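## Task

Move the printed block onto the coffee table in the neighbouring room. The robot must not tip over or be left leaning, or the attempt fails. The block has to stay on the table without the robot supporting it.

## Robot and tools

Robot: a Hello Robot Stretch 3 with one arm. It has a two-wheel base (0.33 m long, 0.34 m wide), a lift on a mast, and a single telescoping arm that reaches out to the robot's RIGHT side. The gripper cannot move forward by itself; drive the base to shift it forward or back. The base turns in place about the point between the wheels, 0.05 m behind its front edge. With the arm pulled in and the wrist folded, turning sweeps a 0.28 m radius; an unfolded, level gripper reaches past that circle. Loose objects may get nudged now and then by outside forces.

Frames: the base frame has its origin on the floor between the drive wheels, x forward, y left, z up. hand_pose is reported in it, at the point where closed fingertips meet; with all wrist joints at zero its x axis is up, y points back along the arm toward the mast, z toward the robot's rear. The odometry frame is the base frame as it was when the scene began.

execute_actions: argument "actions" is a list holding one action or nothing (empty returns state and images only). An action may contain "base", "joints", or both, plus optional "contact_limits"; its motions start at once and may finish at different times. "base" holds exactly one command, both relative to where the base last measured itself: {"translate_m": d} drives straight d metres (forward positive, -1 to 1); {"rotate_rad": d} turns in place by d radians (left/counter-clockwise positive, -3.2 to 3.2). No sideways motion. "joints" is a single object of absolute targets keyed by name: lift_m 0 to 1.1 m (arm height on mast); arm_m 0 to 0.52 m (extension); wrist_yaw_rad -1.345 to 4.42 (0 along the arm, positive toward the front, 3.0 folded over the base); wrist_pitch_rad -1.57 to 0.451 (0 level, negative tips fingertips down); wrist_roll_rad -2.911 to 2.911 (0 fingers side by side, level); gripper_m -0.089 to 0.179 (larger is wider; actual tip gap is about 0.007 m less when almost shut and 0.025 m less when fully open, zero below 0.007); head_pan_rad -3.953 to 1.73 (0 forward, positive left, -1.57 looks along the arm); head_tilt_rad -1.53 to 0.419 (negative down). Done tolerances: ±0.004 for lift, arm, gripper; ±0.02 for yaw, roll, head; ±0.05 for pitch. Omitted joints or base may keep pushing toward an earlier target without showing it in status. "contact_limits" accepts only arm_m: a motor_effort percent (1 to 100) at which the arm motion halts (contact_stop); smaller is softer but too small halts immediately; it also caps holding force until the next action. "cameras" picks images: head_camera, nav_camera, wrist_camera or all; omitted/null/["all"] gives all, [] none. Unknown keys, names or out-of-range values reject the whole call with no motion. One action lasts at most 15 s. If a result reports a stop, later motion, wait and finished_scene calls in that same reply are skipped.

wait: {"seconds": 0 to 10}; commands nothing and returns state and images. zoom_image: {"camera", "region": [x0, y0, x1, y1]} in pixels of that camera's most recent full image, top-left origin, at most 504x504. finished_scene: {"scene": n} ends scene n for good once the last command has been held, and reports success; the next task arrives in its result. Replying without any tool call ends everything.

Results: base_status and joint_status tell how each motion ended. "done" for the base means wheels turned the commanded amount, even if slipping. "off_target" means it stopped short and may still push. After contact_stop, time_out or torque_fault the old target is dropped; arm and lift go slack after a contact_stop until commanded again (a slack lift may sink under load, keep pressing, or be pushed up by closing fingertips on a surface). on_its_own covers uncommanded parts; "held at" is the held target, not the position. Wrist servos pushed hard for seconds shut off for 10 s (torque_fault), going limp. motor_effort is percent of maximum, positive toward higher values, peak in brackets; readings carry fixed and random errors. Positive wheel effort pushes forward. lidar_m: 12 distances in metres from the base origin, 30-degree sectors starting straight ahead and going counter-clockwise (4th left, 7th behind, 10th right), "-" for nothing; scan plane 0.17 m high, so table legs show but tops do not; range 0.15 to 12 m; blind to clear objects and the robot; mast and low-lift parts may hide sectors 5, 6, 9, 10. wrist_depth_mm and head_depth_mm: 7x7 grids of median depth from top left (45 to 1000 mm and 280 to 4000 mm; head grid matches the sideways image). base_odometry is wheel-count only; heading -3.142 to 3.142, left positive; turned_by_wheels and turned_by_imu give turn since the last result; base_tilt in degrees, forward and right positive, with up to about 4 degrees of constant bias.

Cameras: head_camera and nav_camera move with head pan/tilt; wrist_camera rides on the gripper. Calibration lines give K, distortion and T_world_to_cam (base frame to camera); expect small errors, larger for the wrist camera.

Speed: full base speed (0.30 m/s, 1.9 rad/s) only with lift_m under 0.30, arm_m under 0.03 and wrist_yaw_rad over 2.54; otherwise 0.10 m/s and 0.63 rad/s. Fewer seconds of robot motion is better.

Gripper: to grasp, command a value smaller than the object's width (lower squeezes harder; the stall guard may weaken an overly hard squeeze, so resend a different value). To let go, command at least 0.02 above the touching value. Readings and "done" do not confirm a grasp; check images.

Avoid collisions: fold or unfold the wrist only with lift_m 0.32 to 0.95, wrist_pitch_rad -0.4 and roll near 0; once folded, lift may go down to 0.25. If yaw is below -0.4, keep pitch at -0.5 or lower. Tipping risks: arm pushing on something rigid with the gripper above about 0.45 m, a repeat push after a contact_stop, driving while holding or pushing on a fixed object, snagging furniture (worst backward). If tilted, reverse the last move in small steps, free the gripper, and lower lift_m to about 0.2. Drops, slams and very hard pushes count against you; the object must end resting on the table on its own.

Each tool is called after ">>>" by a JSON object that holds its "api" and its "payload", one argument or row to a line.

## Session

>>> {"api": "execute_actions", "payload": {
  "actions": []
}}

Scene clock: 0.00 s.
base_odometry: x=+0.000 y=+0.000 heading=+0.000 (m, m, rad; odometry frame)
turned_by_wheels: +0.000 (rad since the last result)
turned_by_imu: +0.000 (rad since the last result)
base_tilt: forward=+0.7 right=-0.6 (deg)
lidar_m: 0.86 0.87 1.07 2.31 2.80 1.40 1.66 1.28 0.85 0.78 0.79 0.94
head_depth_mm: 850 855 859 860 865 874 876 / 839 841 848 850 856 856 867 / 825 825 832 838 843 842 850 / 813 816 822 823 828 834 839 / 801 802 815 812 816 823 824 / 794 793 798 806 805 810 819 / 782 785 789 794 794 799 801
base_status: not commanded
joint_positions: lift_m=+0.359 arm_m=-0.002 wrist_yaw_rad=+3.098 wrist_pitch_rad=-0.429 wrist_roll_rad=+0.002 gripper_m=+0.037 head_pan_rad=+0.012 head_tilt_rad=-0.022
joint_status: not commanded
motor_effort: left_wheel=+0 right_wheel=+0 lift_m=+17 arm_m=-1 wrist_yaw_rad=+0 wrist_pitch_rad=+5 wrist_roll_rad=+0 gripper_m=+0 head_pan_rad=+0 head_tilt_rad=+2 (%)
hand_pose: x=-0.0114 y=+0.0801 z=+0.3693 quat_wxyz=(+0.166, +0.694, +0.135, +0.687) (m; base frame)
wrist_depth_mm: - - - - - - 870 / - - - - - - 901 / - 968 - - - - 940 / 799 804 791 800 811 822 822 / 651 634 671 653 692 670 685 / 554 563 - 567 551 582 575 / 479 498 - - 492 498 499
pictures: head_camera (sideways: a quarter turn clockwise sets it upright), nav_camera (sideways: a quarter turn counterclockwise sets it upright), wrist_camera
camera_calibration (this result's frames):
head_camera: T_world_to_cam=[[-0.043774, -0.00951119, -0.998996, 1.31587], [-0.0244619, 0.999665, -0.00844569, 0.0135343], [0.998742, 0.0240677, -0.043992, 0.00473281], [0, 0, 0, 1]] pos_world=[0.0532051, -0.0011282, 1.31487]
nav_camera: T_world_to_cam=[[0.0187928, -0.0231996, 0.999554, -1.25837], [0.0025536, -0.999726, -0.0232516, 0.0827769], [0.99982, 0.00298942, -0.0187284, -0.0218198], [0, 0, 0, 1]] pos_world=[0.0452528, 0.0536258, 1.25933]
wrist_camera: T_world_to_cam=[[0.999627, 0.00436836, 0.0269737, 0.00840019], [0.0239632, -0.614517, -0.788539, 0.365676], [0.0131312, 0.788891, -0.614392, 0.325182], [0, 0, 0, 1]] pos_world=[-0.0214298, -0.0318561, 0.487913]
Images, in order (width x height): head_camera 896x504, nav_camera 672x504, wrist_camera 644x364.

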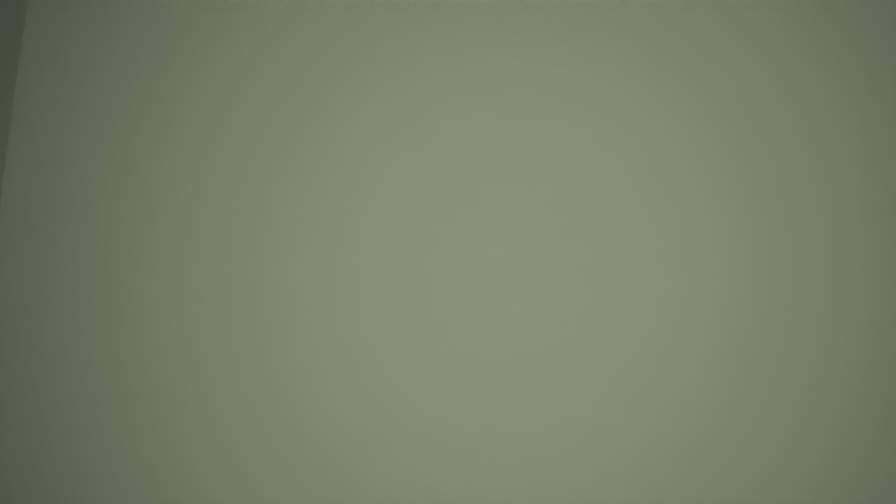

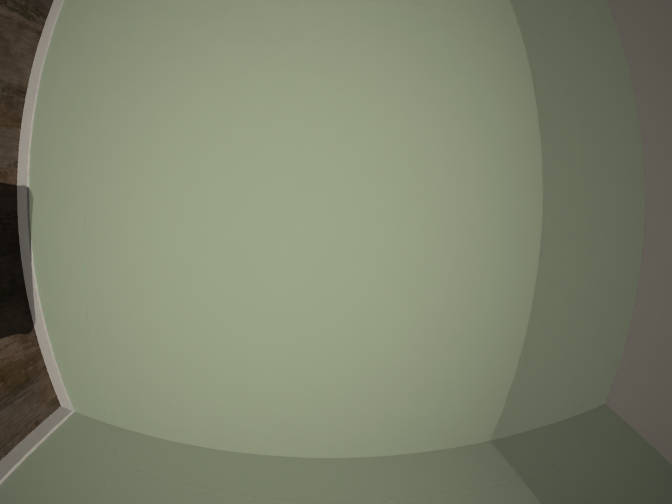

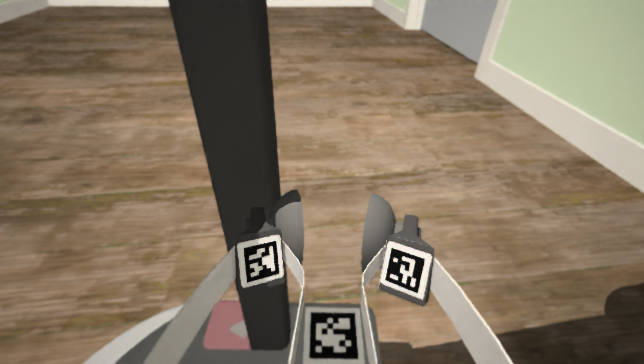

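>>> {"api": "execute_actions", "payload": {
  "actions": [
    {"joints":{"head_pan_rad":-3.3,"head_tilt_rad":-0.35}}
  ],
  "cameras": ["nav_camera","head_camera"]
}}

Scene clock: 4.63 s.
base_odometry: x=+0.000 y=+0.000 heading=+0.000 (m, m, rad; odometry frame)
turned_by_wheels: +0.000 (rad since the last result)
turned_by_imu: -0.001 (rad since the last result)
base_tilt: forward=+0.7 right=-0.5 (deg)
lidar_m: 0.86 0.87 1.07 2.31 2.80 1.40 1.66 1.27 0.86 0.78 0.79 0.94
head_depth_mm: 1659 1772 1871 1220 2209 1853 1439 / 1602 1712 1799 1223 2082 1734 1497 / 1544 1653 1736 1127 2064 1874 1478 / 1506 1602 1695 1138 1979 1864 1493 / 1448 1563 1646 1052 1899 1874 1479 / 1419 1506 1575 1047 1818 1882 1492 / 1397 1464 1546 1058 1762 1844 1498
base_status: not commanded
joint_positions: lift_m=+0.359 arm_m=-0.002 wrist_yaw_rad=+3.098 wrist_pitch_rad=-0.429 wrist_roll_rad=+0.002 gripper_m=+0.037 head_pan_rad=-3.293 head_tilt_rad=-0.346
joint_status: all done
motor_effort: left_wheel=+0(0) right_wheel=+1(0) lift_m=+17(17) arm_m=-1(2) wrist_yaw_rad=+0(1) wrist_pitch_rad=+5(5) wrist_roll_rad=+0(0) gripper_m=+0(0) head_pan_rad=-4(42) head_tilt_rad=-3(29) (%)
hand_pose: x=-0.0114 y=+0.0801 z=+0.3693 quat_wxyz=(+0.166, +0.694, +0.135, +0.687) (m; base frame)
wrist_depth_mm: - - - - - - 887 / - - - - - - 879 / 982 986 - - - - 906 / 789 778 798 793 807 820 820 / 642 648 661 669 689 678 665 / 550 544 - 564 540 576 585 / 485 500 - - 493 494 501
pictures: head_camera (sideways: a quarter turn clockwise sets it upright), nav_camera (sideways: a quarter turn counterclockwise sets it upright)
camera_calibration (this result's frames):
head_camera: T_world_to_cam=[[0.356975, -0.0452684, -0.933016, 1.22712], [-0.135798, -0.990729, -0.00388832, 0.00827766], [-0.92419, 0.12809, -0.359813, 0.42754], [0, 0, 0, 1]] pos_world=[-0.0417968, 0.00898682, 1.29879]
nav_camera: T_world_to_cam=[[-0.328506, 0.0737262, 0.94162, -1.18042], [0.166278, 0.985892, -0.0191825, 0.0764717], [-0.92975, 0.15027, -0.33613, 0.403097], [0, 0, 0, 1]] pos_world=[-0.025709, -0.0489386, 1.24846]
Images, in order (width x height): head_camera 896x504, nav_camera 672x504.

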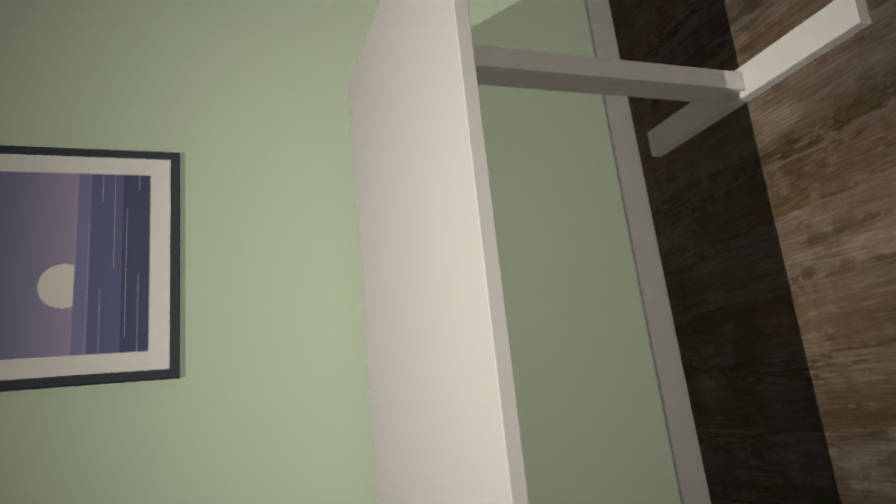

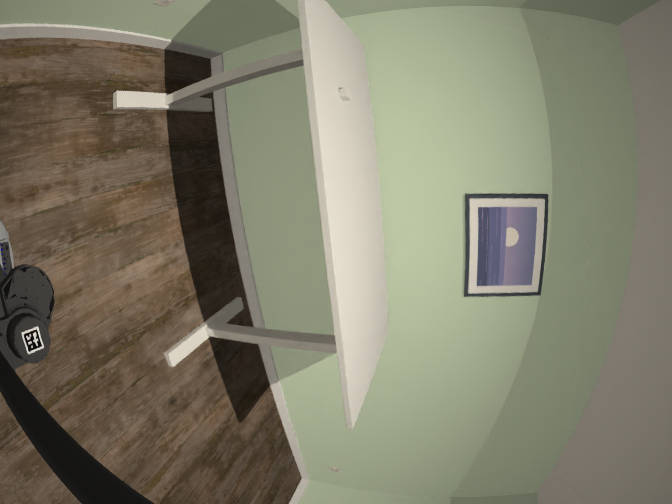

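>>> {"api": "execute_actions", "payload": {
  "actions": [
    {"joints":{"head_pan_rad":-2.8,"head_tilt_rad":-0.35}}
  ],
  "cameras": ["head_camera"]
}}

Scene clock: 7.80 s.
base_odometry: x=+0.000 y=+0.000 heading=+0.000 (m, m, rad; odometry frame)
turned_by_wheels: +0.000 (rad since the last result)
turned_by_imu: -0.001 (rad since the last result)
base_tilt: forward=+0.7 right=-0.5 (deg)
lidar_m: 0.86 0.87 1.08 2.30 2.80 1.40 1.66 1.27 0.85 0.78 0.79 0.95
head_depth_mm: 1389 1479 1549 1035 1794 1877 1483 / 1417 1505 1577 1033 1823 1867 1493 / 1445 1530 1613 1039 1886 1891 1477 / 1470 1569 1648 1123 1919 1872 1476 / 1504 1595 1683 1144 1922 1691 1480 / 1531 1621 1734 1137 1972 1849 1490 / 1467 1495 1527 1423 1589 1632 1486
base_status: not commanded
joint_positions: lift_m=+0.359 arm_m=-0.002 wrist_yaw_rad=+3.098 wrist_pitch_rad=-0.429 wrist_roll_rad=+0.002 gripper_m=+0.037 head_pan_rad=-2.807 head_tilt_rad=-0.346
joint_status: all done
motor_effort: left_wheel=+0(0) right_wheel=+1(0) lift_m=+17(17) arm_m=-1(1) wrist_yaw_rad=+0(0) wrist_pitch_rad=+5(5) wrist_roll_rad=+0(0) gripper_m=+0(1) head_pan_rad=+3(31) head_tilt_rad=-2(2) (%)
hand_pose: x=-0.0114 y=+0.0801 z=+0.3693 quat_wxyz=(+0.166, +0.694, +0.135, +0.687) (m; base frame)
wrist_depth_mm: - - - - - - 880 / - - - - - - 889 / 987 985 - - - - 901 / 765 801 786 823 807 843 812 / 643 642 643 662 683 678 695 / 556 570 - 564 537 565 569 / 484 499 - - 499 504 498
pictures: head_camera (sideways: a quarter turn clockwise sets it upright)
camera_calibration (this result's frames):
head_camera: T_world_to_cam=[[0.336845, 0.126554, -0.933016, 1.22724], [0.342242, -0.939604, -0.00388832, 0.0053616], [-0.877158, -0.318007, -0.359813, 0.427254], [0, 0, 0, 1]] pos_world=[-0.0404553, -0.0144039, 1.29879]
Images, in order (width x height): head_camera 896x504.

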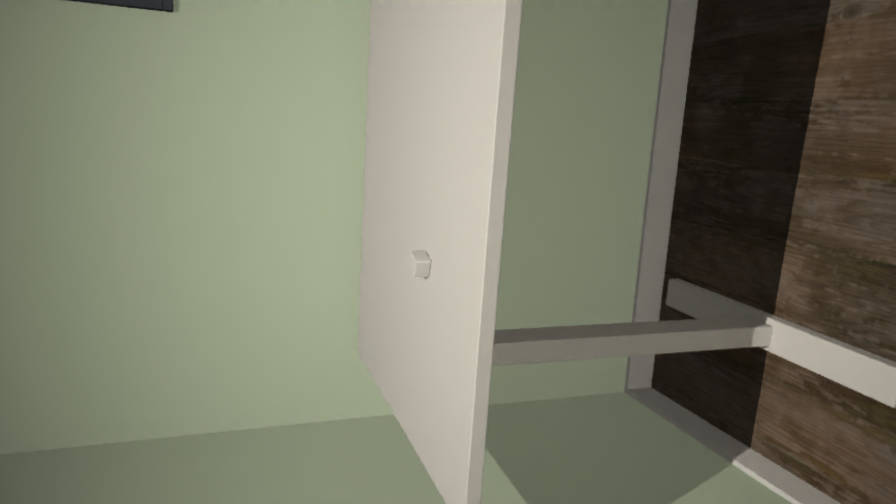

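>>> {"api": "execute_actions", "payload": {
  "actions": [
    {"base":{"rotate_rad":0.655},"joints":{"lift_m":0.9,"wrist_pitch_rad":-0.4,"gripper_m":0.12}}
  ],
  "cameras": []
}}

>>> {"api": "execute_actions", "payload": {
  "actions": [
    {"base":{"translate_m":-0.52},"joints":{"wrist_yaw_rad":0,"head_pan_rad":-1.57,"head_tilt_rad":-0.5}}
  ],
  "cameras": []
}}

>>> {"api": "execute_actions", "payload": {
  "actions": [
    {"base":{"rotate_rad":-2.125},"joints":{"lift_m":1.0,"wrist_pitch_rad":0}}
  ],
  "cameras": ["wrist_camera","head_camera"]
}}

Scene clock: 20.10 s.
base_odometry: x=+0.000 y=+0.000 heading=+0.655 (m, m, rad; odometry frame)
turned_by_wheels: +0.655 (rad since the last result)
turned_by_imu: +0.651 (rad since the last result)
base_tilt: forward=+0.6 right=-0.6 (deg)
lidar_m: 0.89 1.21 2.99 2.41 1.74 1.66 1.13 0.82 0.78 0.81 0.90 0.86
head_depth_mm: 1198 1301 1421 1464 1733 1813 1527 / 1075 1156 1250 1347 1492 1640 1483 / 975 1042 1115 1206 1306 1423 1445 / 887 945 1009 1073 1160 1246 1349 / 818 864 920 972 1038 1113 1210 / 758 803 842 889 944 1010 1079 / 712 740 776 823 866 915 976
base_status: done
joint_positions: lift_m=+0.899 arm_m=-0.002 wrist_yaw_rad=+3.098 wrist_pitch_rad=-0.421 wrist_roll_rad=+0.002 gripper_m=+0.120 head_pan_rad=-2.807 head_tilt_rad=-0.346
joint_status: all done
motor_effort: left_wheel=-2(6) right_wheel=+2(6) lift_m=+26(28) arm_m=-1(2) wrist_yaw_rad=+0(1) wrist_pitch_rad=+8(9) wrist_roll_rad=+0(0) gripper_m=-1(82) head_pan_rad=+2(3) head_tilt_rad=-2(2) (%)
hand_pose: x=-0.0114 y=+0.0810 z=+0.9113 quat_wxyz=(+0.163, +0.695, +0.133, +0.688) (m; base frame)
wrist_depth_mm: - - - - - - - / - - - - - - - / - - - - - - - / - - - - - - - / - - - - - - - / - - - - - - - / - - - - - - -
pictures: none
No camera images: the call's "cameras" was empty. Leave "cameras" out to get every camera's image.

Scene clock: 26.53 s.
base_odometry: x=-0.412 y=-0.317 heading=+0.655 (m, m, rad; odometry frame)
turned_by_wheels: +0.000 (rad since the last result)
turned_by_imu: +0.000 (rad since the last result)
base_tilt: forward=+0.7 right=-0.5 (deg)
lidar_m: 1.36 1.84 3.23 1.24 1.26 0.76 0.77 0.55 0.53 0.55 0.74 1.32
head_depth_mm: 420 453 489 533 586 648 - / 441 475 518 565 626 685 - / 463 501 547 603 670 729 - / 488 529 580 642 723 803 972 / 513 560 619 688 783 899 1067 / 544 597 665 750 854 1000 1185 / 579 638 716 814 939 1115 1275
base_status: done
joint_positions: lift_m=+0.899 arm_m=-0.002 wrist_yaw_rad=+0.002 wrist_pitch_rad=-0.421 wrist_roll_rad=+0.002 gripper_m=+0.120 head_pan_rad=-1.577 head_tilt_rad=-0.494
joint_status: all done
motor_effort: left_wheel=-3(6) right_wheel=+2(2) lift_m=+27(27) arm_m=-1(0) wrist_yaw_rad=-1(2) wrist_pitch_rad=+8(8) wrist_roll_rad=+0(0) gripper_m=-1(0) head_pan_rad=+3(42) head_tilt_rad=-3(19) (%)
hand_pose: x=-0.0210 y=-0.3668 z=+0.9113 quat_wxyz=(+0.691, +0.149, -0.692, -0.147) (m; base frame)
wrist_depth_mm: 647 484 384 324 279 246 220 / 771 557 429 357 303 261 233 / 944 633 491 394 329 281 247 / - 777 562 433 362 305 268 / - - 630 497 407 321 286 / - - 766 580 455 - 313 / - - 958 693 517 411 328
pictures: none
No camera images: the call's "cameras" was empty. Leave "cameras" out to get every camera's image.

Scene clock: 30.83 s.
base_odometry: x=-0.412 y=-0.317 heading=-1.470 (m, m, rad; odometry frame)
turned_by_wheels: -2.125 (rad since the last result)
turned_by_imu: -2.120 (rad since the last result)
base_tilt: forward=+0.7 right=-0.5 (deg)
lidar_m: 0.53 0.55 0.72 1.32 1.35 1.80 3.23 1.24 1.27 0.81 0.77 0.56
head_depth_mm: 1030 1119 1133 762 - - - / 1022 1118 1133 810 - - - / 1015 1107 1143 834 - - - / 1016 1099 1151 817 - 1540 1329 / 1011 1099 1151 774 538 1551 1332 / 1001 1087 1148 737 538 1039 1242 / 1003 1097 1156 738 541 1516 1334
base_status: done
joint_positions: lift_m=+0.999 arm_m=-0.002 wrist_yaw_rad=+0.002 wrist_pitch_rad=-0.024 wrist_roll_rad=+0.002 gripper_m=+0.120 head_pan_rad=-1.577 head_tilt_rad=-0.494
joint_status: all done
motor_effort: left_wheel=+2(6) right_wheel=-1(3) lift_m=+27(27) arm_m=-1(2) wrist_yaw_rad=-1(1) wrist_pitch_rad=+9(9) wrist_roll_rad=+0(0) gripper_m=+0(0) head_pan_rad=+3(3) head_tilt_rad=-3(3) (%)
hand_pose: x=-0.0210 y=-0.3984 z=+1.1079 quat_wxyz=(+0.707, +0.009, -0.707, -0.008) (m; base frame)
wrist_depth_mm: 683 878 892 842 883 861 870 / 680 905 931 912 927 928 947 / 687 940 986 963 950 976 941 / 690 922 867 881 949 993 979 / 633 517 540 544 559 625 600 / 369 368 389 397 403 - 424 / 297 301 305 309 311 318 328
pictures: head_camera (sideways: a quarter turn clockwise sets it upright), wrist_camera
camera_calibration (this result's frames):
head_camera: T_world_to_cam=[[-0.00598368, 0.493617, -0.869659, 1.14667], [0.999956, 0.0092354, -0.00163819, -0.00158042], [0.00722301, -0.86963, -0.493651, 0.596019], [0, 0, 0, 1]] pos_world=[0.00413662, -0.0476863, 1.29144]
wrist_camera: T_world_to_cam=[[-0.998394, -0.0357822, 0.0439123, -0.0766085], [-0.0515461, 0.252469, -0.966231, 1.19496], [0.0234874, -0.966943, -0.253908, 0.0578494], [0, 0, 0, 1]] pos_world=[-0.0162486, -0.248495, 1.17266]
Images, in order (width x height): head_camera 896x504, wrist_camera 644x364.

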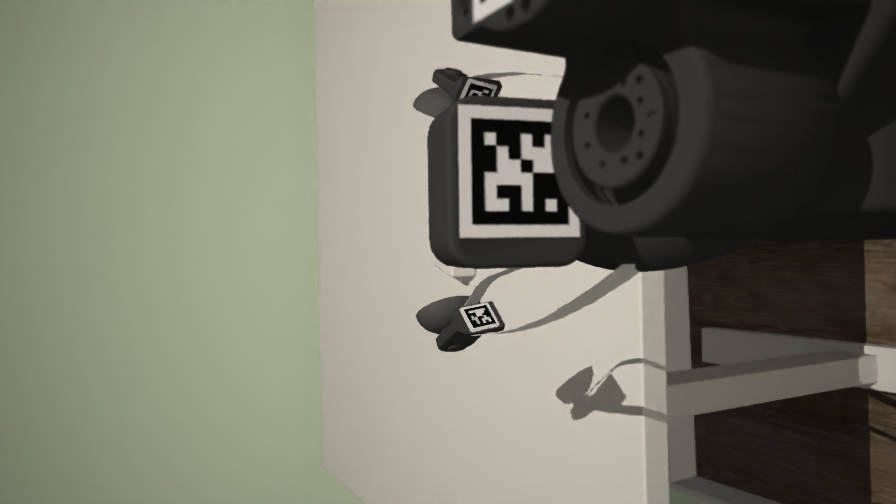

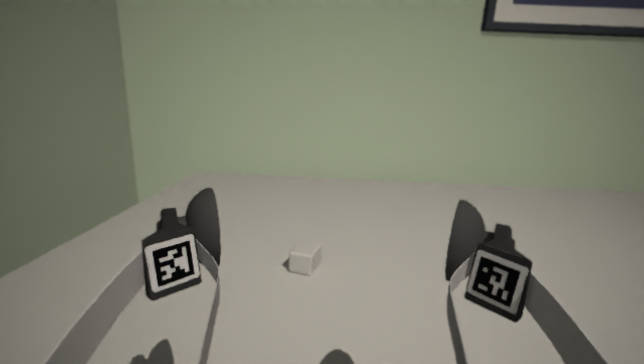

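>>> {"api": "execute_actions", "payload": {
  "actions": [
    {"base":{"translate_m":0.03},"joints":{"arm_m":0.24}}
  ],
  "cameras": []
}}

>>> {"api": "execute_actions", "payload": {
  "actions": [
    {"joints":{"lift_m":0.862}}
  ],
  "cameras": ["wrist_camera","head_camera"]
}}

Scene clock: 42.00 s.
base_odometry: x=-0.409 y=-0.347 heading=-1.470 (m, m, rad; odometry frame)
turned_by_wheels: +0.000 (rad since the last result)
turned_by_imu: -0.001 (rad since the last result)
base_tilt: forward=+0.7 right=-0.5 (deg)
lidar_m: 0.50 0.51 0.68 1.32 1.35 1.80 3.26 1.27 1.27 0.76 0.74 0.53
head_depth_mm: 1023 1116 - 658 534 1566 1324 / 1018 1108 - 642 534 1557 1324 / 1018 1109 - - 536 1560 1323 / 1015 1099 1148 697 537 1554 1324 / 1006 1095 1157 731 538 1518 1265 / 1004 1093 1155 734 539 1046 1312 / 1005 1086 1161 738 541 1469 1331
base_status: done
joint_positions: lift_m=+0.999 arm_m=+0.240 wrist_yaw_rad=+0.001 wrist_pitch_rad=-0.024 wrist_roll_rad=+0.002 gripper_m=+0.120 head_pan_rad=-1.577 head_tilt_rad=-0.494
joint_status: all done
motor_effort: left_wheel=+2(6) right_wheel=-1(2) lift_m=+26(26) arm_m=+5(5) wrist_yaw_rad=-1(0) wrist_pitch_rad=+9(9) wrist_roll_rad=+0(0) gripper_m=-1(0) head_pan_rad=+3(2) head_tilt_rad=-4(3) (%)
hand_pose: x=-0.0211 y=-0.6402 z=+1.1079 quat_wxyz=(+0.707, +0.009, -0.707, -0.008) (m; base frame)
wrist_depth_mm: 633 664 666 672 660 669 667 / 662 700 694 692 687 685 682 / 659 712 712 711 728 720 711 / 653 727 753 738 736 740 740 / 653 510 532 543 562 615 589 / 368 368 387 392 401 - 427 / 294 297 302 308 309 316 327
pictures: none
No camera images: the call's "cameras" was empty. Leave "cameras" out to get every camera's image.

Scene clock: 44.13 s.
base_odometry: x=-0.409 y=-0.347 heading=-1.470 (m, m, rad; odometry frame)
turned_by_wheels: +0.000 (rad since the last result)
turned_by_imu: +0.001 (rad since the last result)
base_tilt: forward=+0.7 right=-0.5 (deg)
lidar_m: 0.50 0.52 0.68 1.32 1.35 1.81 3.26 1.27 1.27 0.76 0.74 0.53
head_depth_mm: 1027 1113 1120 761 - 1504 1325 / 1021 1104 1128 809 - 1559 1327 / 1018 1100 1142 836 - 1559 1321 / 1012 1110 1143 814 536 1543 1325 / 1013 1101 1143 731 538 1527 1261 / 1006 1095 1142 732 538 1067 1304 / 997 1091 1152 738 540 1476 1343
base_status: not commanded
joint_positions: lift_m=+0.878 arm_m=+0.240 wrist_yaw_rad=+0.000 wrist_pitch_rad=+0.031 wrist_roll_rad=+0.001 gripper_m=+0.120 head_pan_rad=-1.577 head_tilt_rad=-0.495
joint_status: lift_m contact_stop (moved -0.121 of -0.137)
on_its_own: lift_m is slack since a contact_stop, until your next command for it (your +0.862 is given up)
motor_effort: left_wheel=+2(5) right_wheel=-1(4) lift_m=+17(24) arm_m=+4(3) wrist_yaw_rad=+0(0) wrist_pitch_rad=-13(20) wrist_roll_rad=+1(2) gripper_m=+0(0) head_pan_rad=+1(3) head_tilt_rad=-3(3) (%)
hand_pose: x=-0.0214 y=-0.6416 z=+1.0008 quat_wxyz=(+0.707, -0.011, -0.707, +0.011) (m; base frame)
wrist_depth_mm: 640 655 686 673 663 665 682 / 654 685 685 691 695 712 682 / 660 715 737 714 716 716 700 / 627 497 529 558 587 638 727 / 279 288 298 302 318 365 344 / 198 196 206 165 214 - 228 / 161 155 159 150 163 167 172
pictures: head_camera (sideways: a quarter turn clockwise sets it upright), wrist_camera
camera_calibration (this result's frames):
head_camera: T_world_to_cam=[[-0.00601312, 0.494674, -0.869058, 1.14589], [0.999955, 0.00930998, -0.00161951, -0.00160474], [0.00728978, -0.869029, -0.494708, 0.597394], [0, 0, 0, 1]] pos_world=[0.00414016, -0.0476737, 1.29138]
wrist_camera: T_world_to_cam=[[-0.998419, -0.0317709, 0.0463652, -0.0808819], [-0.051783, 0.199193, -0.978591, 1.13108], [0.021855, -0.979445, -0.200524, -0.265938], [0, 0, 0, 1]] pos_world=[-0.0163714, -0.488344, 1.05728]
Images, in order (width x height): head_camera 896x504, wrist_camera 644x364.

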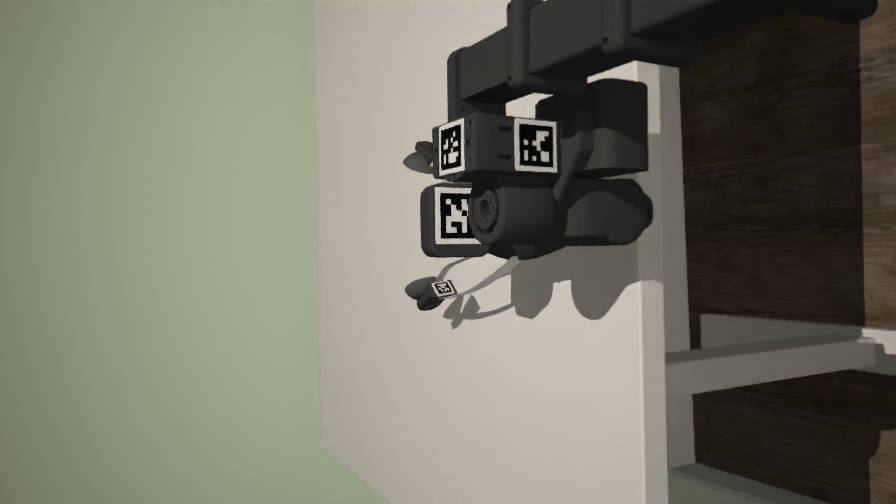

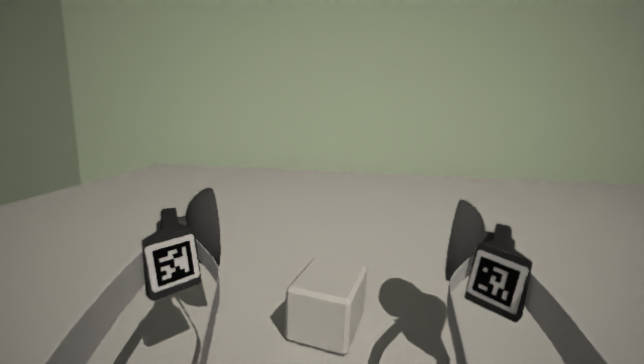

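>>> {"api": "execute_actions", "payload": {
  "actions": [
    {"joints":{"lift_m":1.03}}
  ],
  "cameras": []
}}

>>> {"api": "execute_actions", "payload": {
  "actions": [
    {"joints":{"wrist_pitch_rad":-0.4,"arm_m":0.28}}
  ],
  "cameras": []
}}

>>> {"api": "execute_actions", "payload": {
  "actions": [
    {"joints":{"lift_m":0.958}}
  ],
  "cameras": ["wrist_camera"]
}}

Scene clock: 52.60 s.
base_odometry: x=-0.409 y=-0.347 heading=-1.470 (m, m, rad; odometry frame)
turned_by_wheels: +0.000 (rad since the last result)
turned_by_imu: -0.001 (rad since the last result)
base_tilt: forward=+0.7 right=-0.5 (deg)
lidar_m: 0.50 0.51 0.68 1.32 1.36 1.81 3.26 1.27 1.27 0.76 0.74 0.53
head_depth_mm: 1027 1097 1044 720 532 1567 1316 / 1022 1090 - 690 533 1551 1317 / 1015 1086 - 689 533 1556 1323 / 1007 1091 1150 694 537 1558 1323 / 1010 1100 1099 733 535 1516 1263 / 1005 1094 1147 730 537 1062 1306 / 1003 1089 1160 736 540 1473 1336
base_status: not commanded
joint_positions: lift_m=+1.029 arm_m=+0.240 wrist_yaw_rad=+0.000 wrist_pitch_rad=-0.015 wrist_roll_rad=+0.002 gripper_m=+0.120 head_pan_rad=-1.577 head_tilt_rad=-0.495
joint_status: all done
motor_effort: left_wheel=+1(2) right_wheel=+0(1) lift_m=+27(28) arm_m=+3(3) wrist_yaw_rad=+0(0) wrist_pitch_rad=+6(13) wrist_roll_rad=+0(1) gripper_m=+0(0) head_pan_rad=+3(3) head_tilt_rad=-2(3) (%)
hand_pose: x=-0.0214 y=-0.6406 z=+1.1400 quat_wxyz=(+0.707, +0.006, -0.707, -0.006) (m; base frame)
wrist_depth_mm: 643 674 678 659 680 642 634 / 648 680 680 693 685 702 690 / 644 736 717 714 717 706 723 / 663 739 738 738 747 744 739 / 662 748 613 635 655 768 707 / 535 426 444 449 456 - 488 / 341 344 350 353 360 365 377
pictures: none
No camera images: the call's "cameras" was empty. Leave "cameras" out to get every camera's image.

Scene clock: 53.97 s.
base_odometry: x=-0.409 y=-0.347 heading=-1.470 (m, m, rad; odometry frame)
turned_by_wheels: +0.000 (rad since the last result)
turned_by_imu: +0.000 (rad since the last result)
base_tilt: forward=+0.7 right=-0.5 (deg)
lidar_m: 0.50 0.51 0.68 1.32 1.35 1.81 3.26 1.27 1.27 0.76 0.74 0.53
head_depth_mm: 1028 1097 968 722 532 1545 1316 / 1017 1084 - 724 534 1543 1321 / 1017 1079 - 695 535 1545 1332 / 1017 1091 1137 667 536 1563 1320 / 1009 1096 1144 730 538 1510 1268 / 1003 1092 1141 730 538 1063 1301 / 1001 1084 1160 733 540 1488 1340
base_status: not commanded
joint_positions: lift_m=+1.029 arm_m=+0.280 wrist_yaw_rad=+0.000 wrist_pitch_rad=-0.412 wrist_roll_rad=+0.002 gripper_m=+0.120 head_pan_rad=-1.577 head_tilt_rad=-0.495
joint_status: all done
motor_effort: left_wheel=+1(2) right_wheel=-1(0) lift_m=+27(26) arm_m=+4(5) wrist_yaw_rad=+1(0) wrist_pitch_rad=+4(5) wrist_roll_rad=+0(0) gripper_m=+0(0) head_pan_rad=+3(2) head_tilt_rad=-2(3) (%)
hand_pose: x=-0.0215 y=-0.6498 z=+1.0434 quat_wxyz=(+0.692, +0.145, -0.692, -0.145) (m; base frame)
wrist_depth_mm: 603 617 612 626 624 616 613 / 646 651 612 616 653 651 642 / 571 432 439 439 456 457 465 / 339 344 344 347 352 356 363 / 282 285 284 288 291 306 294 / 238 236 243 244 248 - 252 / 210 211 211 192 212 214 217
pictures: none
No camera images: the call's "cameras" was empty. Leave "cameras" out to get every camera's image.

Scene clock: 55.47 s.
base_odometry: x=-0.409 y=-0.347 heading=-1.470 (m, m, rad; odometry frame)
turned_by_wheels: +0.000 (rad since the last result)
turned_by_imu: +0.000 (rad since the last result)
base_tilt: forward=+0.7 right=-0.5 (deg)
lidar_m: 0.50 0.51 0.68 1.32 1.36 1.80 3.27 1.27 1.27 0.76 0.74 0.53
head_depth_mm: 1027 1120 1190 - 512 1558 1321 / 1016 1098 1182 656 534 1549 1317 / 1013 1103 1178 - 534 1550 1325 / 1014 1104 1154 694 535 1555 1322 / 1011 1096 1149 733 537 1515 1266 / 1010 1100 1151 734 537 1062 1301 / 999 1086 1164 738 538 1483 1332
base_status: not commanded
joint_positions: lift_m=+0.959 arm_m=+0.280 wrist_yaw_rad=+0.000 wrist_pitch_rad=-0.413 wrist_roll_rad=+0.002 gripper_m=+0.120 head_pan_rad=-1.577 head_tilt_rad=-0.495
joint_status: all done
motor_effort: left_wheel=+2(2) right_wheel=+0(0) lift_m=+7(24) arm_m=+4(4) wrist_yaw_rad=+1(1) wrist_pitch_rad=+5(5) wrist_roll_rad=+0(0) gripper_m=+0(1) head_pan_rad=+3(3) head_tilt_rad=-3(3) (%)
hand_pose: x=-0.0215 y=-0.6497 z=+0.9725 quat_wxyz=(+0.692, +0.145, -0.692, -0.145) (m; base frame)
wrist_depth_mm: 603 609 601 595 601 598 608 / 381 388 399 402 409 421 430 / 283 284 288 296 301 305 307 / 222 225 229 230 233 237 239 / 185 187 189 156 192 201 196 / 158 157 160 145 162 - 165 / 142 138 140 140 141 143 143
pictures: wrist_camera
camera_calibration (this result's frames):
wrist_camera: T_world_to_cam=[[-0.998455, -0.0480875, 0.0278358, -0.0724894], [-0.0511654, 0.6004, -0.798062, 1.19004], [0.0216642, -0.798253, -0.601933, 0.228525], [0, 0, 0, 1]] pos_world=[-0.0164393, -0.535564, 1.0893]
Images, in order (width x height): wrist_camera 644x364.

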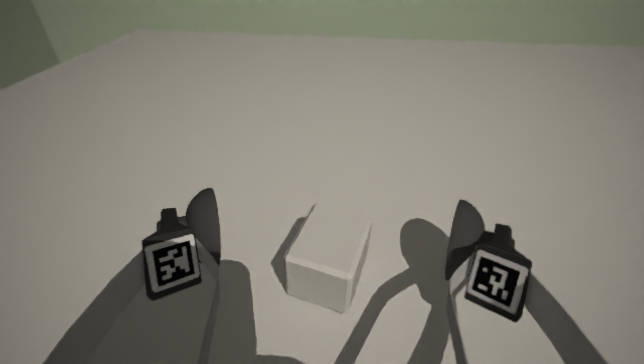

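>>> {"api": "execute_actions", "payload": {
  "actions": [
    {"joints":{"gripper_m":0.0}}
  ],
  "cameras": []
}}

>>> {"api": "execute_actions", "payload": {
  "actions": [
    {"joints":{"lift_m":1.04}}
  ],
  "cameras": []
}}

>>> {"api": "execute_actions", "payload": {
  "actions": [
    {"joints":{"arm_m":0.0,"head_pan_rad":1.7,"head_tilt_rad":-0.2}}
  ],
  "cameras": ["wrist_camera","nav_camera"]
}}

Scene clock: 61.90 s.
base_odometry: x=-0.409 y=-0.347 heading=-1.470 (m, m, rad; odometry frame)
turned_by_wheels: +0.000 (rad since the last result)
turned_by_imu: -0.001 (rad since the last result)
base_tilt: forward=+0.7 right=-0.5 (deg)
lidar_m: 0.50 0.51 0.68 1.32 1.36 1.80 3.26 1.27 1.27 0.75 0.74 0.53
head_depth_mm: 1027 1119 1182 - 514 1565 1322 / 1020 1110 1190 657 532 1548 1318 / 1025 1106 1174 - 534 1561 1325 / 1015 1103 1156 729 535 1576 1338 / 1012 1096 1148 730 538 1520 1266 / 1004 1100 1149 734 539 1063 1298 / 1008 1087 1170 735 540 1497 1340
base_status: not commanded
joint_positions: lift_m=+0.959 arm_m=+0.280 wrist_yaw_rad=+0.000 wrist_pitch_rad=-0.413 wrist_roll_rad=+0.002 gripper_m=+0.000 head_pan_rad=-1.577 head_tilt_rad=-0.495
joint_status: all done
motor_effort: left_wheel=+1(1) right_wheel=+0(0) lift_m=+7(7) arm_m=+4(4) wrist_yaw_rad=+0(0) wrist_pitch_rad=+5(5) wrist_roll_rad=+0(0) gripper_m=-12(87) head_pan_rad=+3(3) head_tilt_rad=-3(3) (%)
hand_pose: x=-0.0215 y=-0.6496 z=+0.9725 quat_wxyz=(+0.692, +0.145, -0.692, -0.145) (m; base frame)
wrist_depth_mm: 635 599 600 604 610 602 605 / 381 392 396 406 417 422 432 / 281 284 289 293 294 302 307 / 225 226 226 229 233 236 239 / 186 186 191 150 199 193 195 / 158 158 155 141 154 164 165 / 138 139 140 141 142 143 144
pictures: none
No camera images: the call's "cameras" was empty. Leave "cameras" out to get every camera's image.

Scene clock: 63.47 s.
base_odometry: x=-0.409 y=-0.347 heading=-1.470 (m, m, rad; odometry frame)
turned_by_wheels: +0.000 (rad since the last result)
turned_by_imu: +0.000 (rad since the last result)
base_tilt: forward=+0.7 right=-0.5 (deg)
lidar_m: 0.50 0.51 0.68 1.32 1.35 1.80 3.28 1.27 1.27 0.76 0.74 0.53
head_depth_mm: 1022 1079 967 722 532 1542 1327 / 1022 1070 - 724 535 1549 1320 / 1020 1080 - 691 535 1560 1321 / 1009 1091 1135 694 537 1539 1329 / 1006 1103 1149 731 537 1525 1267 / 1007 1092 1144 737 537 1066 1296 / 1005 1091 1154 732 540 1479 1330
base_status: not commanded
joint_positions: lift_m=+1.039 arm_m=+0.280 wrist_yaw_rad=+0.000 wrist_pitch_rad=-0.414 wrist_roll_rad=+0.002 gripper_m=+0.000 head_pan_rad=-1.577 head_tilt_rad=-0.495
joint_status: all done
motor_effort: left_wheel=+2(1) right_wheel=-1(1) lift_m=+26(26) arm_m=+4(4) wrist_yaw_rad=+0(0) wrist_pitch_rad=+5(5) wrist_roll_rad=+0(1) gripper_m=-12(11) head_pan_rad=+4(4) head_tilt_rad=-2(3) (%)
hand_pose: x=-0.0215 y=-0.6495 z=+1.0528 quat_wxyz=(+0.692, +0.146, -0.692, -0.146) (m; base frame)
wrist_depth_mm: 608 630 618 622 630 623 621 / 642 660 625 657 642 652 660 / 603 453 460 460 477 478 480 / 356 357 363 363 371 376 376 / 294 295 299 150 317 308 309 / 250 252 244 142 243 260 263 / 217 220 220 223 223 225 227
pictures: none
No camera images: the call's "cameras" was empty. Leave "cameras" out to get every camera's image.

Scene clock: 66.73 s.
base_odometry: x=-0.409 y=-0.347 heading=-1.470 (m, m, rad; odometry frame)
turned_by_wheels: +0.000 (rad since the last result)
turned_by_imu: -0.001 (rad since the last result)
base_tilt: forward=+0.6 right=-0.5 (deg)
lidar_m: 0.50 0.52 0.68 1.32 1.35 1.81 3.27 1.27 1.27 0.76 0.74 0.52
head_depth_mm: 1150 1176 1236 1279 1348 1397 1469 / 1154 1193 1239 1300 1352 1413 1479 / 1165 1206 1254 1306 1369 1417 1510 / 1179 1224 1275 1318 1387 1435 1516 / 1184 1225 1279 1340 1396 1461 1539 / 1187 1238 1293 - - - - / 1211 1255 1294 - - - -
base_status: not commanded
joint_positions: lift_m=+1.039 arm_m=+0.000 wrist_yaw_rad=+0.000 wrist_pitch_rad=-0.414 wrist_roll_rad=+0.002 gripper_m=+0.000 head_pan_rad=+1.693 head_tilt_rad=-0.211
joint_status: all done
motor_effort: left_wheel=+1(1) right_wheel=+0(0) lift_m=+27(26) arm_m=-6(6) wrist_yaw_rad=+0(0) wrist_pitch_rad=+5(5) wrist_roll_rad=+0(0) gripper_m=-12(12) head_pan_rad=+3(40) head_tilt_rad=+6(26) (%)
hand_pose: x=-0.0215 y=-0.3702 z=+1.0528 quat_wxyz=(+0.692, +0.146, -0.692, -0.146) (m; base frame)
wrist_depth_mm: 632 839 868 858 858 865 860 / 641 773 634 644 656 662 665 / 592 451 459 466 480 486 493 / 359 357 364 365 375 373 377 / 294 296 301 149 315 309 309 / 259 257 252 141 246 261 265 / 658 903 - - - - -
pictures: nav_camera (sideways: a quarter turn counterclockwise sets it upright), wrist_camera
camera_calibration (this result's frames):
nav_camera: T_world_to_cam=[[-0.00190683, 0.207773, 0.978175, -1.23017], [0.993853, 0.108668, -0.0211446, 0.0739814], [-0.11069, 0.972122, -0.206703, 0.229648], [0, 0, 0, 1]] pos_world=[-0.0504527, 0.0243094, 1.25235]
wrist_camera: T_world_to_cam=[[-0.998455, -0.048122, 0.0277759, -0.061236], [-0.0511654, 0.601395, -0.797311, 1.08595], [0.0216639, -0.797501, -0.602929, 0.501333], [0, 0, 0, 1]] pos_world=[-0.0164394, -0.256216, 1.16981]
Images, in order (width x height): nav_camera 672x504, wrist_camera 644x364.

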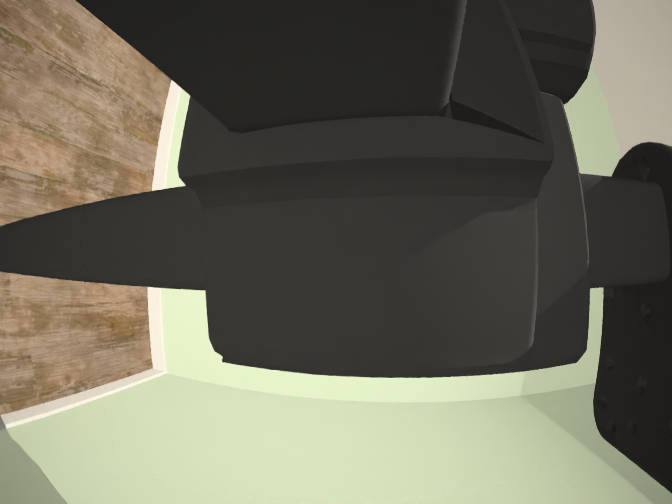

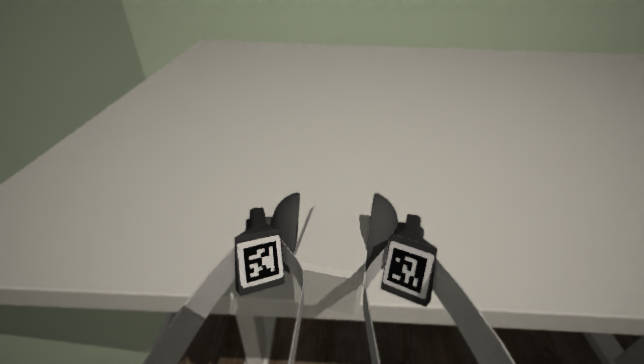

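>>> {"api": "execute_actions", "payload": {
  "actions": [
    {"joints":{"lift_m":0.9,"wrist_yaw_rad":3.0}}
  ],
  "cameras": []
}}

>>> {"api": "execute_actions", "payload": {
  "actions": [
    {"joints":{"lift_m":0.27}}
  ],
  "cameras": []
}}

>>> {"api": "execute_actions", "payload": {
  "actions": [
    {"base":{"translate_m":-1.0}}
  ],
  "cameras": []
}}

>>> {"api": "execute_actions", "payload": {
  "actions": [
    {"base":{"translate_m":-0.85}}
  ],
  "cameras": []
}}

>>> {"api": "execute_actions", "payload": {
  "actions": [
    {"base":{"rotate_rad":1.57},"joints":{"head_pan_rad":0}}
  ],
  "cameras": ["nav_camera","head_camera"]
}}

Scene clock: 76.93 s.
base_odometry: x=-0.409 y=-0.347 heading=-1.470 (m, m, rad; odometry frame)
turned_by_wheels: +0.000 (rad since the last result)
turned_by_imu: -0.001 (rad since the last result)
base_tilt: forward=+0.7 right=-0.5 (deg)
lidar_m: 0.50 0.51 0.68 1.32 1.35 1.81 3.26 1.27 1.27 0.76 0.74 0.53
head_depth_mm: 1140 1189 1233 1280 1348 1398 1461 / 1152 1193 1238 1298 1360 1421 1482 / 1161 1202 1253 1300 1369 1429 1491 / 1167 1223 1271 1322 1381 1450 1518 / 1190 1228 1275 1337 1398 1462 1539 / 1190 1235 1295 1348 1415 1477 1542 / 1210 1256 1311 1361 1433 1486 -
base_status: not commanded
joint_positions: lift_m=+0.901 arm_m=+0.000 wrist_yaw_rad=+2.997 wrist_pitch_rad=-0.415 wrist_roll_rad=+0.002 gripper_m=+0.000 head_pan_rad=+1.693 head_tilt_rad=-0.211
joint_status: all done
motor_effort: left_wheel=+1(2) right_wheel=-1(0) lift_m=+7(23) arm_m=-5(7) wrist_yaw_rad=+2(2) wrist_pitch_rad=+6(5) wrist_roll_rad=+1(0) gripper_m=-12(11) head_pan_rad=+4(3) head_tilt_rad=+6(6) (%)
hand_pose: x=+0.0111 y=+0.0772 z=+0.9141 quat_wxyz=(+0.195, +0.701, +0.095, +0.679) (m; base frame)
wrist_depth_mm: - - - - - 715 514 / - - - - - 722 512 / - - - - - 747 525 / - - - - - 746 527 / - - - 150 - 742 532 / - - - 141 - 763 556 / - - - - - 725 558
pictures: none
No camera images: the call's "cameras" was empty. Leave "cameras" out to get every camera's image.

Scene clock: 83.50 s.
base_odometry: x=-0.409 y=-0.347 heading=-1.470 (m, m, rad; odometry frame)
turned_by_wheels: +0.000 (rad since the last result)
turned_by_imu: -0.001 (rad since the last result)
base_tilt: forward=+0.7 right=-0.6 (deg)
lidar_m: 0.50 0.52 0.68 1.32 1.35 1.81 3.26 1.26 1.27 0.76 0.74 0.53
head_depth_mm: 1140 1181 1239 1286 1334 1405 1470 / 1153 1191 1247 1301 1351 1426 1473 / 1156 1204 1259 1316 1366 1427 1507 / 1166 1212 1270 1330 1389 1453 1509 / 1186 1232 1276 1333 1400 1461 1525 / 1190 1244 1292 1348 1408 1475 1536 / 1210 1255 1293 1354 1425 1478 -
base_status: not commanded
joint_positions: lift_m=+0.271 arm_m=+0.000 wrist_yaw_rad=+2.998 wrist_pitch_rad=-0.415 wrist_roll_rad=+0.002 gripper_m=+0.000 head_pan_rad=+1.693 head_tilt_rad=-0.211
joint_status: all done
motor_effort: left_wheel=+1(2) right_wheel=+0(1) lift_m=+6(7) arm_m=-5(6) wrist_yaw_rad=+2(2) wrist_pitch_rad=+6(6) wrist_roll_rad=+0(1) gripper_m=-13(12) head_pan_rad=+1(2) head_tilt_rad=+6(6) (%)
hand_pose: x=+0.0110 y=+0.0772 z=+0.2840 quat_wxyz=(+0.195, +0.701, +0.096, +0.679) (m; base frame)
wrist_depth_mm: - - - - - 728 517 / - - - - - 735 516 / 823 810 857 847 865 723 522 / 649 648 677 681 665 659 525 / 538 538 - 150 575 561 524 / 476 - - 137 445 481 478 / - - - - 410 413 409
pictures: none
No camera images: the call's "cameras" was empty. Leave "cameras" out to get every camera's image.

Scene clock: 88.43 s.
base_odometry: x=-0.510 y=+0.648 heading=-1.470 (m, m, rad; odometry frame)
turned_by_wheels: +0.000 (rad since the last result)
turned_by_imu: +0.001 (rad since the last result)
base_tilt: forward=+0.7 right=-0.6 (deg)
lidar_m: 1.50 1.54 1.34 1.28 1.32 1.86 2.27 1.84 1.30 0.75 1.28 1.38
head_depth_mm: 1104 1147 1195 1245 1299 1363 1411 / 1117 1153 1218 1257 1310 1375 1434 / 1122 1173 1219 1268 1323 1389 1457 / 1134 1174 1231 1292 1352 1402 1476 / 1148 1203 1248 1301 1355 1416 1494 / 1158 1203 1249 1310 1374 1442 1498 / 1170 1211 1259 1314 1368 1444 -
base_status: done
joint_positions: lift_m=+0.271 arm_m=+0.000 wrist_yaw_rad=+2.998 wrist_pitch_rad=-0.415 wrist_roll_rad=+0.002 gripper_m=+0.000 head_pan_rad=+1.693 head_tilt_rad=-0.211
joint_status: not commanded
motor_effort: left_wheel=+1(6) right_wheel=+0(4) lift_m=+7(7) arm_m=-5(6) wrist_yaw_rad=+1(1) wrist_pitch_rad=+6(6) wrist_roll_rad=+0(0) gripper_m=-11(13) head_pan_rad=+3(3) head_tilt_rad=+5(6) (%)
hand_pose: x=+0.0109 y=+0.0772 z=+0.2840 quat_wxyz=(+0.195, +0.701, +0.096, +0.679) (m; base frame)
wrist_depth_mm: - - - - - - - / - - - - - - - / 797 837 848 820 854 878 910 / 648 661 656 663 667 676 701 / 532 535 - 149 582 563 564 / 471 - - 138 442 474 479 / - - - - 409 412 416
pictures: none
No camera images: the call's "cameras" was empty. Leave "cameras" out to get every camera's image.

Scene clock: 93.03 s.
base_odometry: x=-0.596 y=+1.494 heading=-1.470 (m, m, rad; odometry frame)
turned_by_wheels: +0.000 (rad since the last result)
turned_by_imu: +0.001 (rad since the last result)
base_tilt: forward=+0.7 right=-0.6 (deg)
lidar_m: 2.35 1.83 1.31 1.27 1.36 1.49 1.42 1.47 1.33 1.27 1.10 1.08
head_depth_mm: 1152 1183 1214 1250 1271 1320 1388 / 1158 1205 1248 1308 1362 1429 1502 / 1165 1231 1272 1312 1380 1445 1517 / 1187 1228 1280 1335 1393 1467 1532 / 1192 1245 1291 1354 1412 1473 1546 / 1198 1246 1313 1369 1435 1493 1552 / 1221 1255 1312 1373 1436 1481 -
base_status: done
joint_positions: lift_m=+0.271 arm_m=+0.000 wrist_yaw_rad=+2.998 wrist_pitch_rad=-0.415 wrist_roll_rad=+0.002 gripper_m=+0.000 head_pan_rad=+1.693 head_tilt_rad=-0.211
joint_status: not commanded
motor_effort: left_wheel=+1(7) right_wheel=+0(4) lift_m=+7(7) arm_m=-6(6) wrist_yaw_rad=+1(1) wrist_pitch_rad=+6(6) wrist_roll_rad=+0(0) gripper_m=-12(12) head_pan_rad=+3(4) head_tilt_rad=+6(6) (%)
hand_pose: x=+0.0109 y=+0.0772 z=+0.2840 quat_wxyz=(+0.195, +0.701, +0.096, +0.679) (m; base frame)
wrist_depth_mm: - - - - - - - / - - - - - - - / 821 835 824 863 880 877 887 / 649 654 668 676 691 688 696 / 542 542 - 149 567 563 560 / 475 - - 137 450 484 486 / - - - - 410 407 412
pictures: none
No camera images: the call's "cameras" was empty. Leave "cameras" out to get every camera's image.

Scene clock: 95.33 s.
base_odometry: x=-0.596 y=+1.494 heading=+0.100 (m, m, rad; odometry frame)
turned_by_wheels: +1.570 (rad since the last result)
turned_by_imu: +1.560 (rad since the last result)
base_tilt: forward=+0.7 right=-0.6 (deg)
lidar_m: 1.27 1.37 1.50 1.42 1.46 1.35 1.28 1.11 1.08 2.34 1.87 1.31
head_depth_mm: 1107 1153 1197 1255 1311 1376 1433 / 1137 1159 1202 1253 1313 1372 1441 / 1175 1225 1270 1334 1387 1460 1531 / 1173 1224 1269 1320 1381 1445 1519 / 1175 1215 1264 1319 1376 1446 1510 / 1158 1215 1264 1314 1374 1422 1510 / 1163 1209 1256 1310 1371 1440 1498
base_status: done
joint_positions: lift_m=+0.271 arm_m=+0.000 wrist_yaw_rad=+2.998 wrist_pitch_rad=-0.415 wrist_roll_rad=+0.002 gripper_m=+0.000 head_pan_rad=+0.007 head_tilt_rad=-0.211
joint_status: all done
motor_effort: left_wheel=-2(7) right_wheel=+2(6) lift_m=+7(8) arm_m=-6(7) wrist_yaw_rad=+2(2) wrist_pitch_rad=+6(6) wrist_roll_rad=+0(1) gripper_m=-13(12) head_pan_rad=-3(40) head_tilt_rad=+6(6) (%)
hand_pose: x=+0.0109 y=+0.0772 z=+0.2840 quat_wxyz=(+0.195, +0.701, +0.096, +0.679) (m; base frame)
wrist_depth_mm: - - - - - - - / - - - - - - - / 799 821 861 850 875 861 878 / 650 664 659 666 685 685 684 / 546 545 - 150 577 554 569 / 475 - - 138 448 477 476 / - - - - 404 416 415
pictures: head_camera (sideways: a quarter turn clockwise sets it upright), nav_camera (sideways: a quarter turn counterclockwise sets it upright)
camera_calibration (this result's frames):
head_camera: T_world_to_cam=[[-0.230568, -0.0106143, -0.972998, 1.28292], [-0.0212608, 0.999757, -0.00586813, 0.0101573], [0.972824, 0.0193337, -0.230738, 0.24798], [0, 0, 0, 1]] pos_world=[0.0547762, -0.00133189, 1.30556]
nav_camera: T_world_to_cam=[[0.205994, -0.0219784, 0.978306, -1.23161], [-0.00620829, -0.999757, -0.021153, 0.0800928], [0.978534, -0.00171621, -0.20608, 0.222194], [0, 0, 0, 1]] pos_world=[0.0367766, 0.053386, 1.25237]
Images, in order (width x height): head_camera 896x504, nav_camera 672x504.

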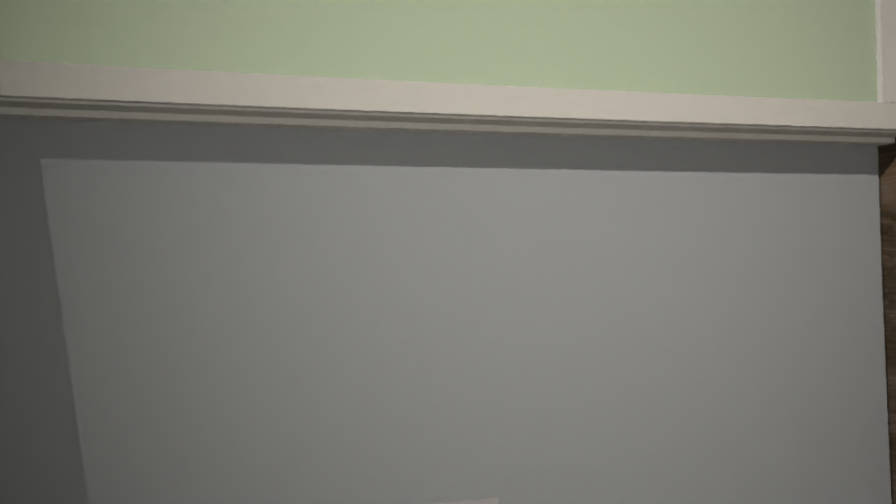

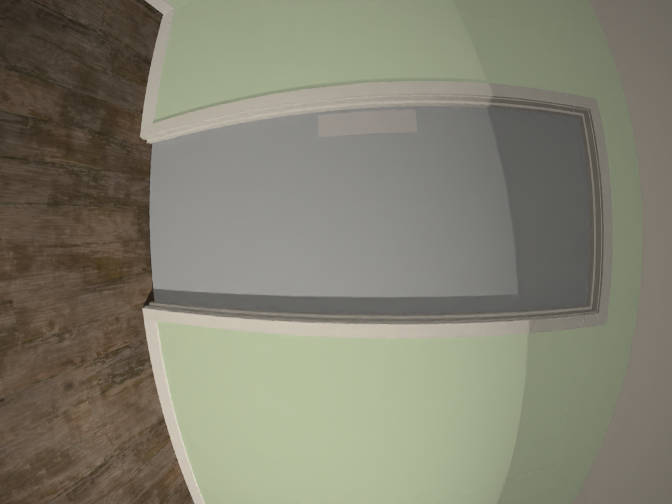

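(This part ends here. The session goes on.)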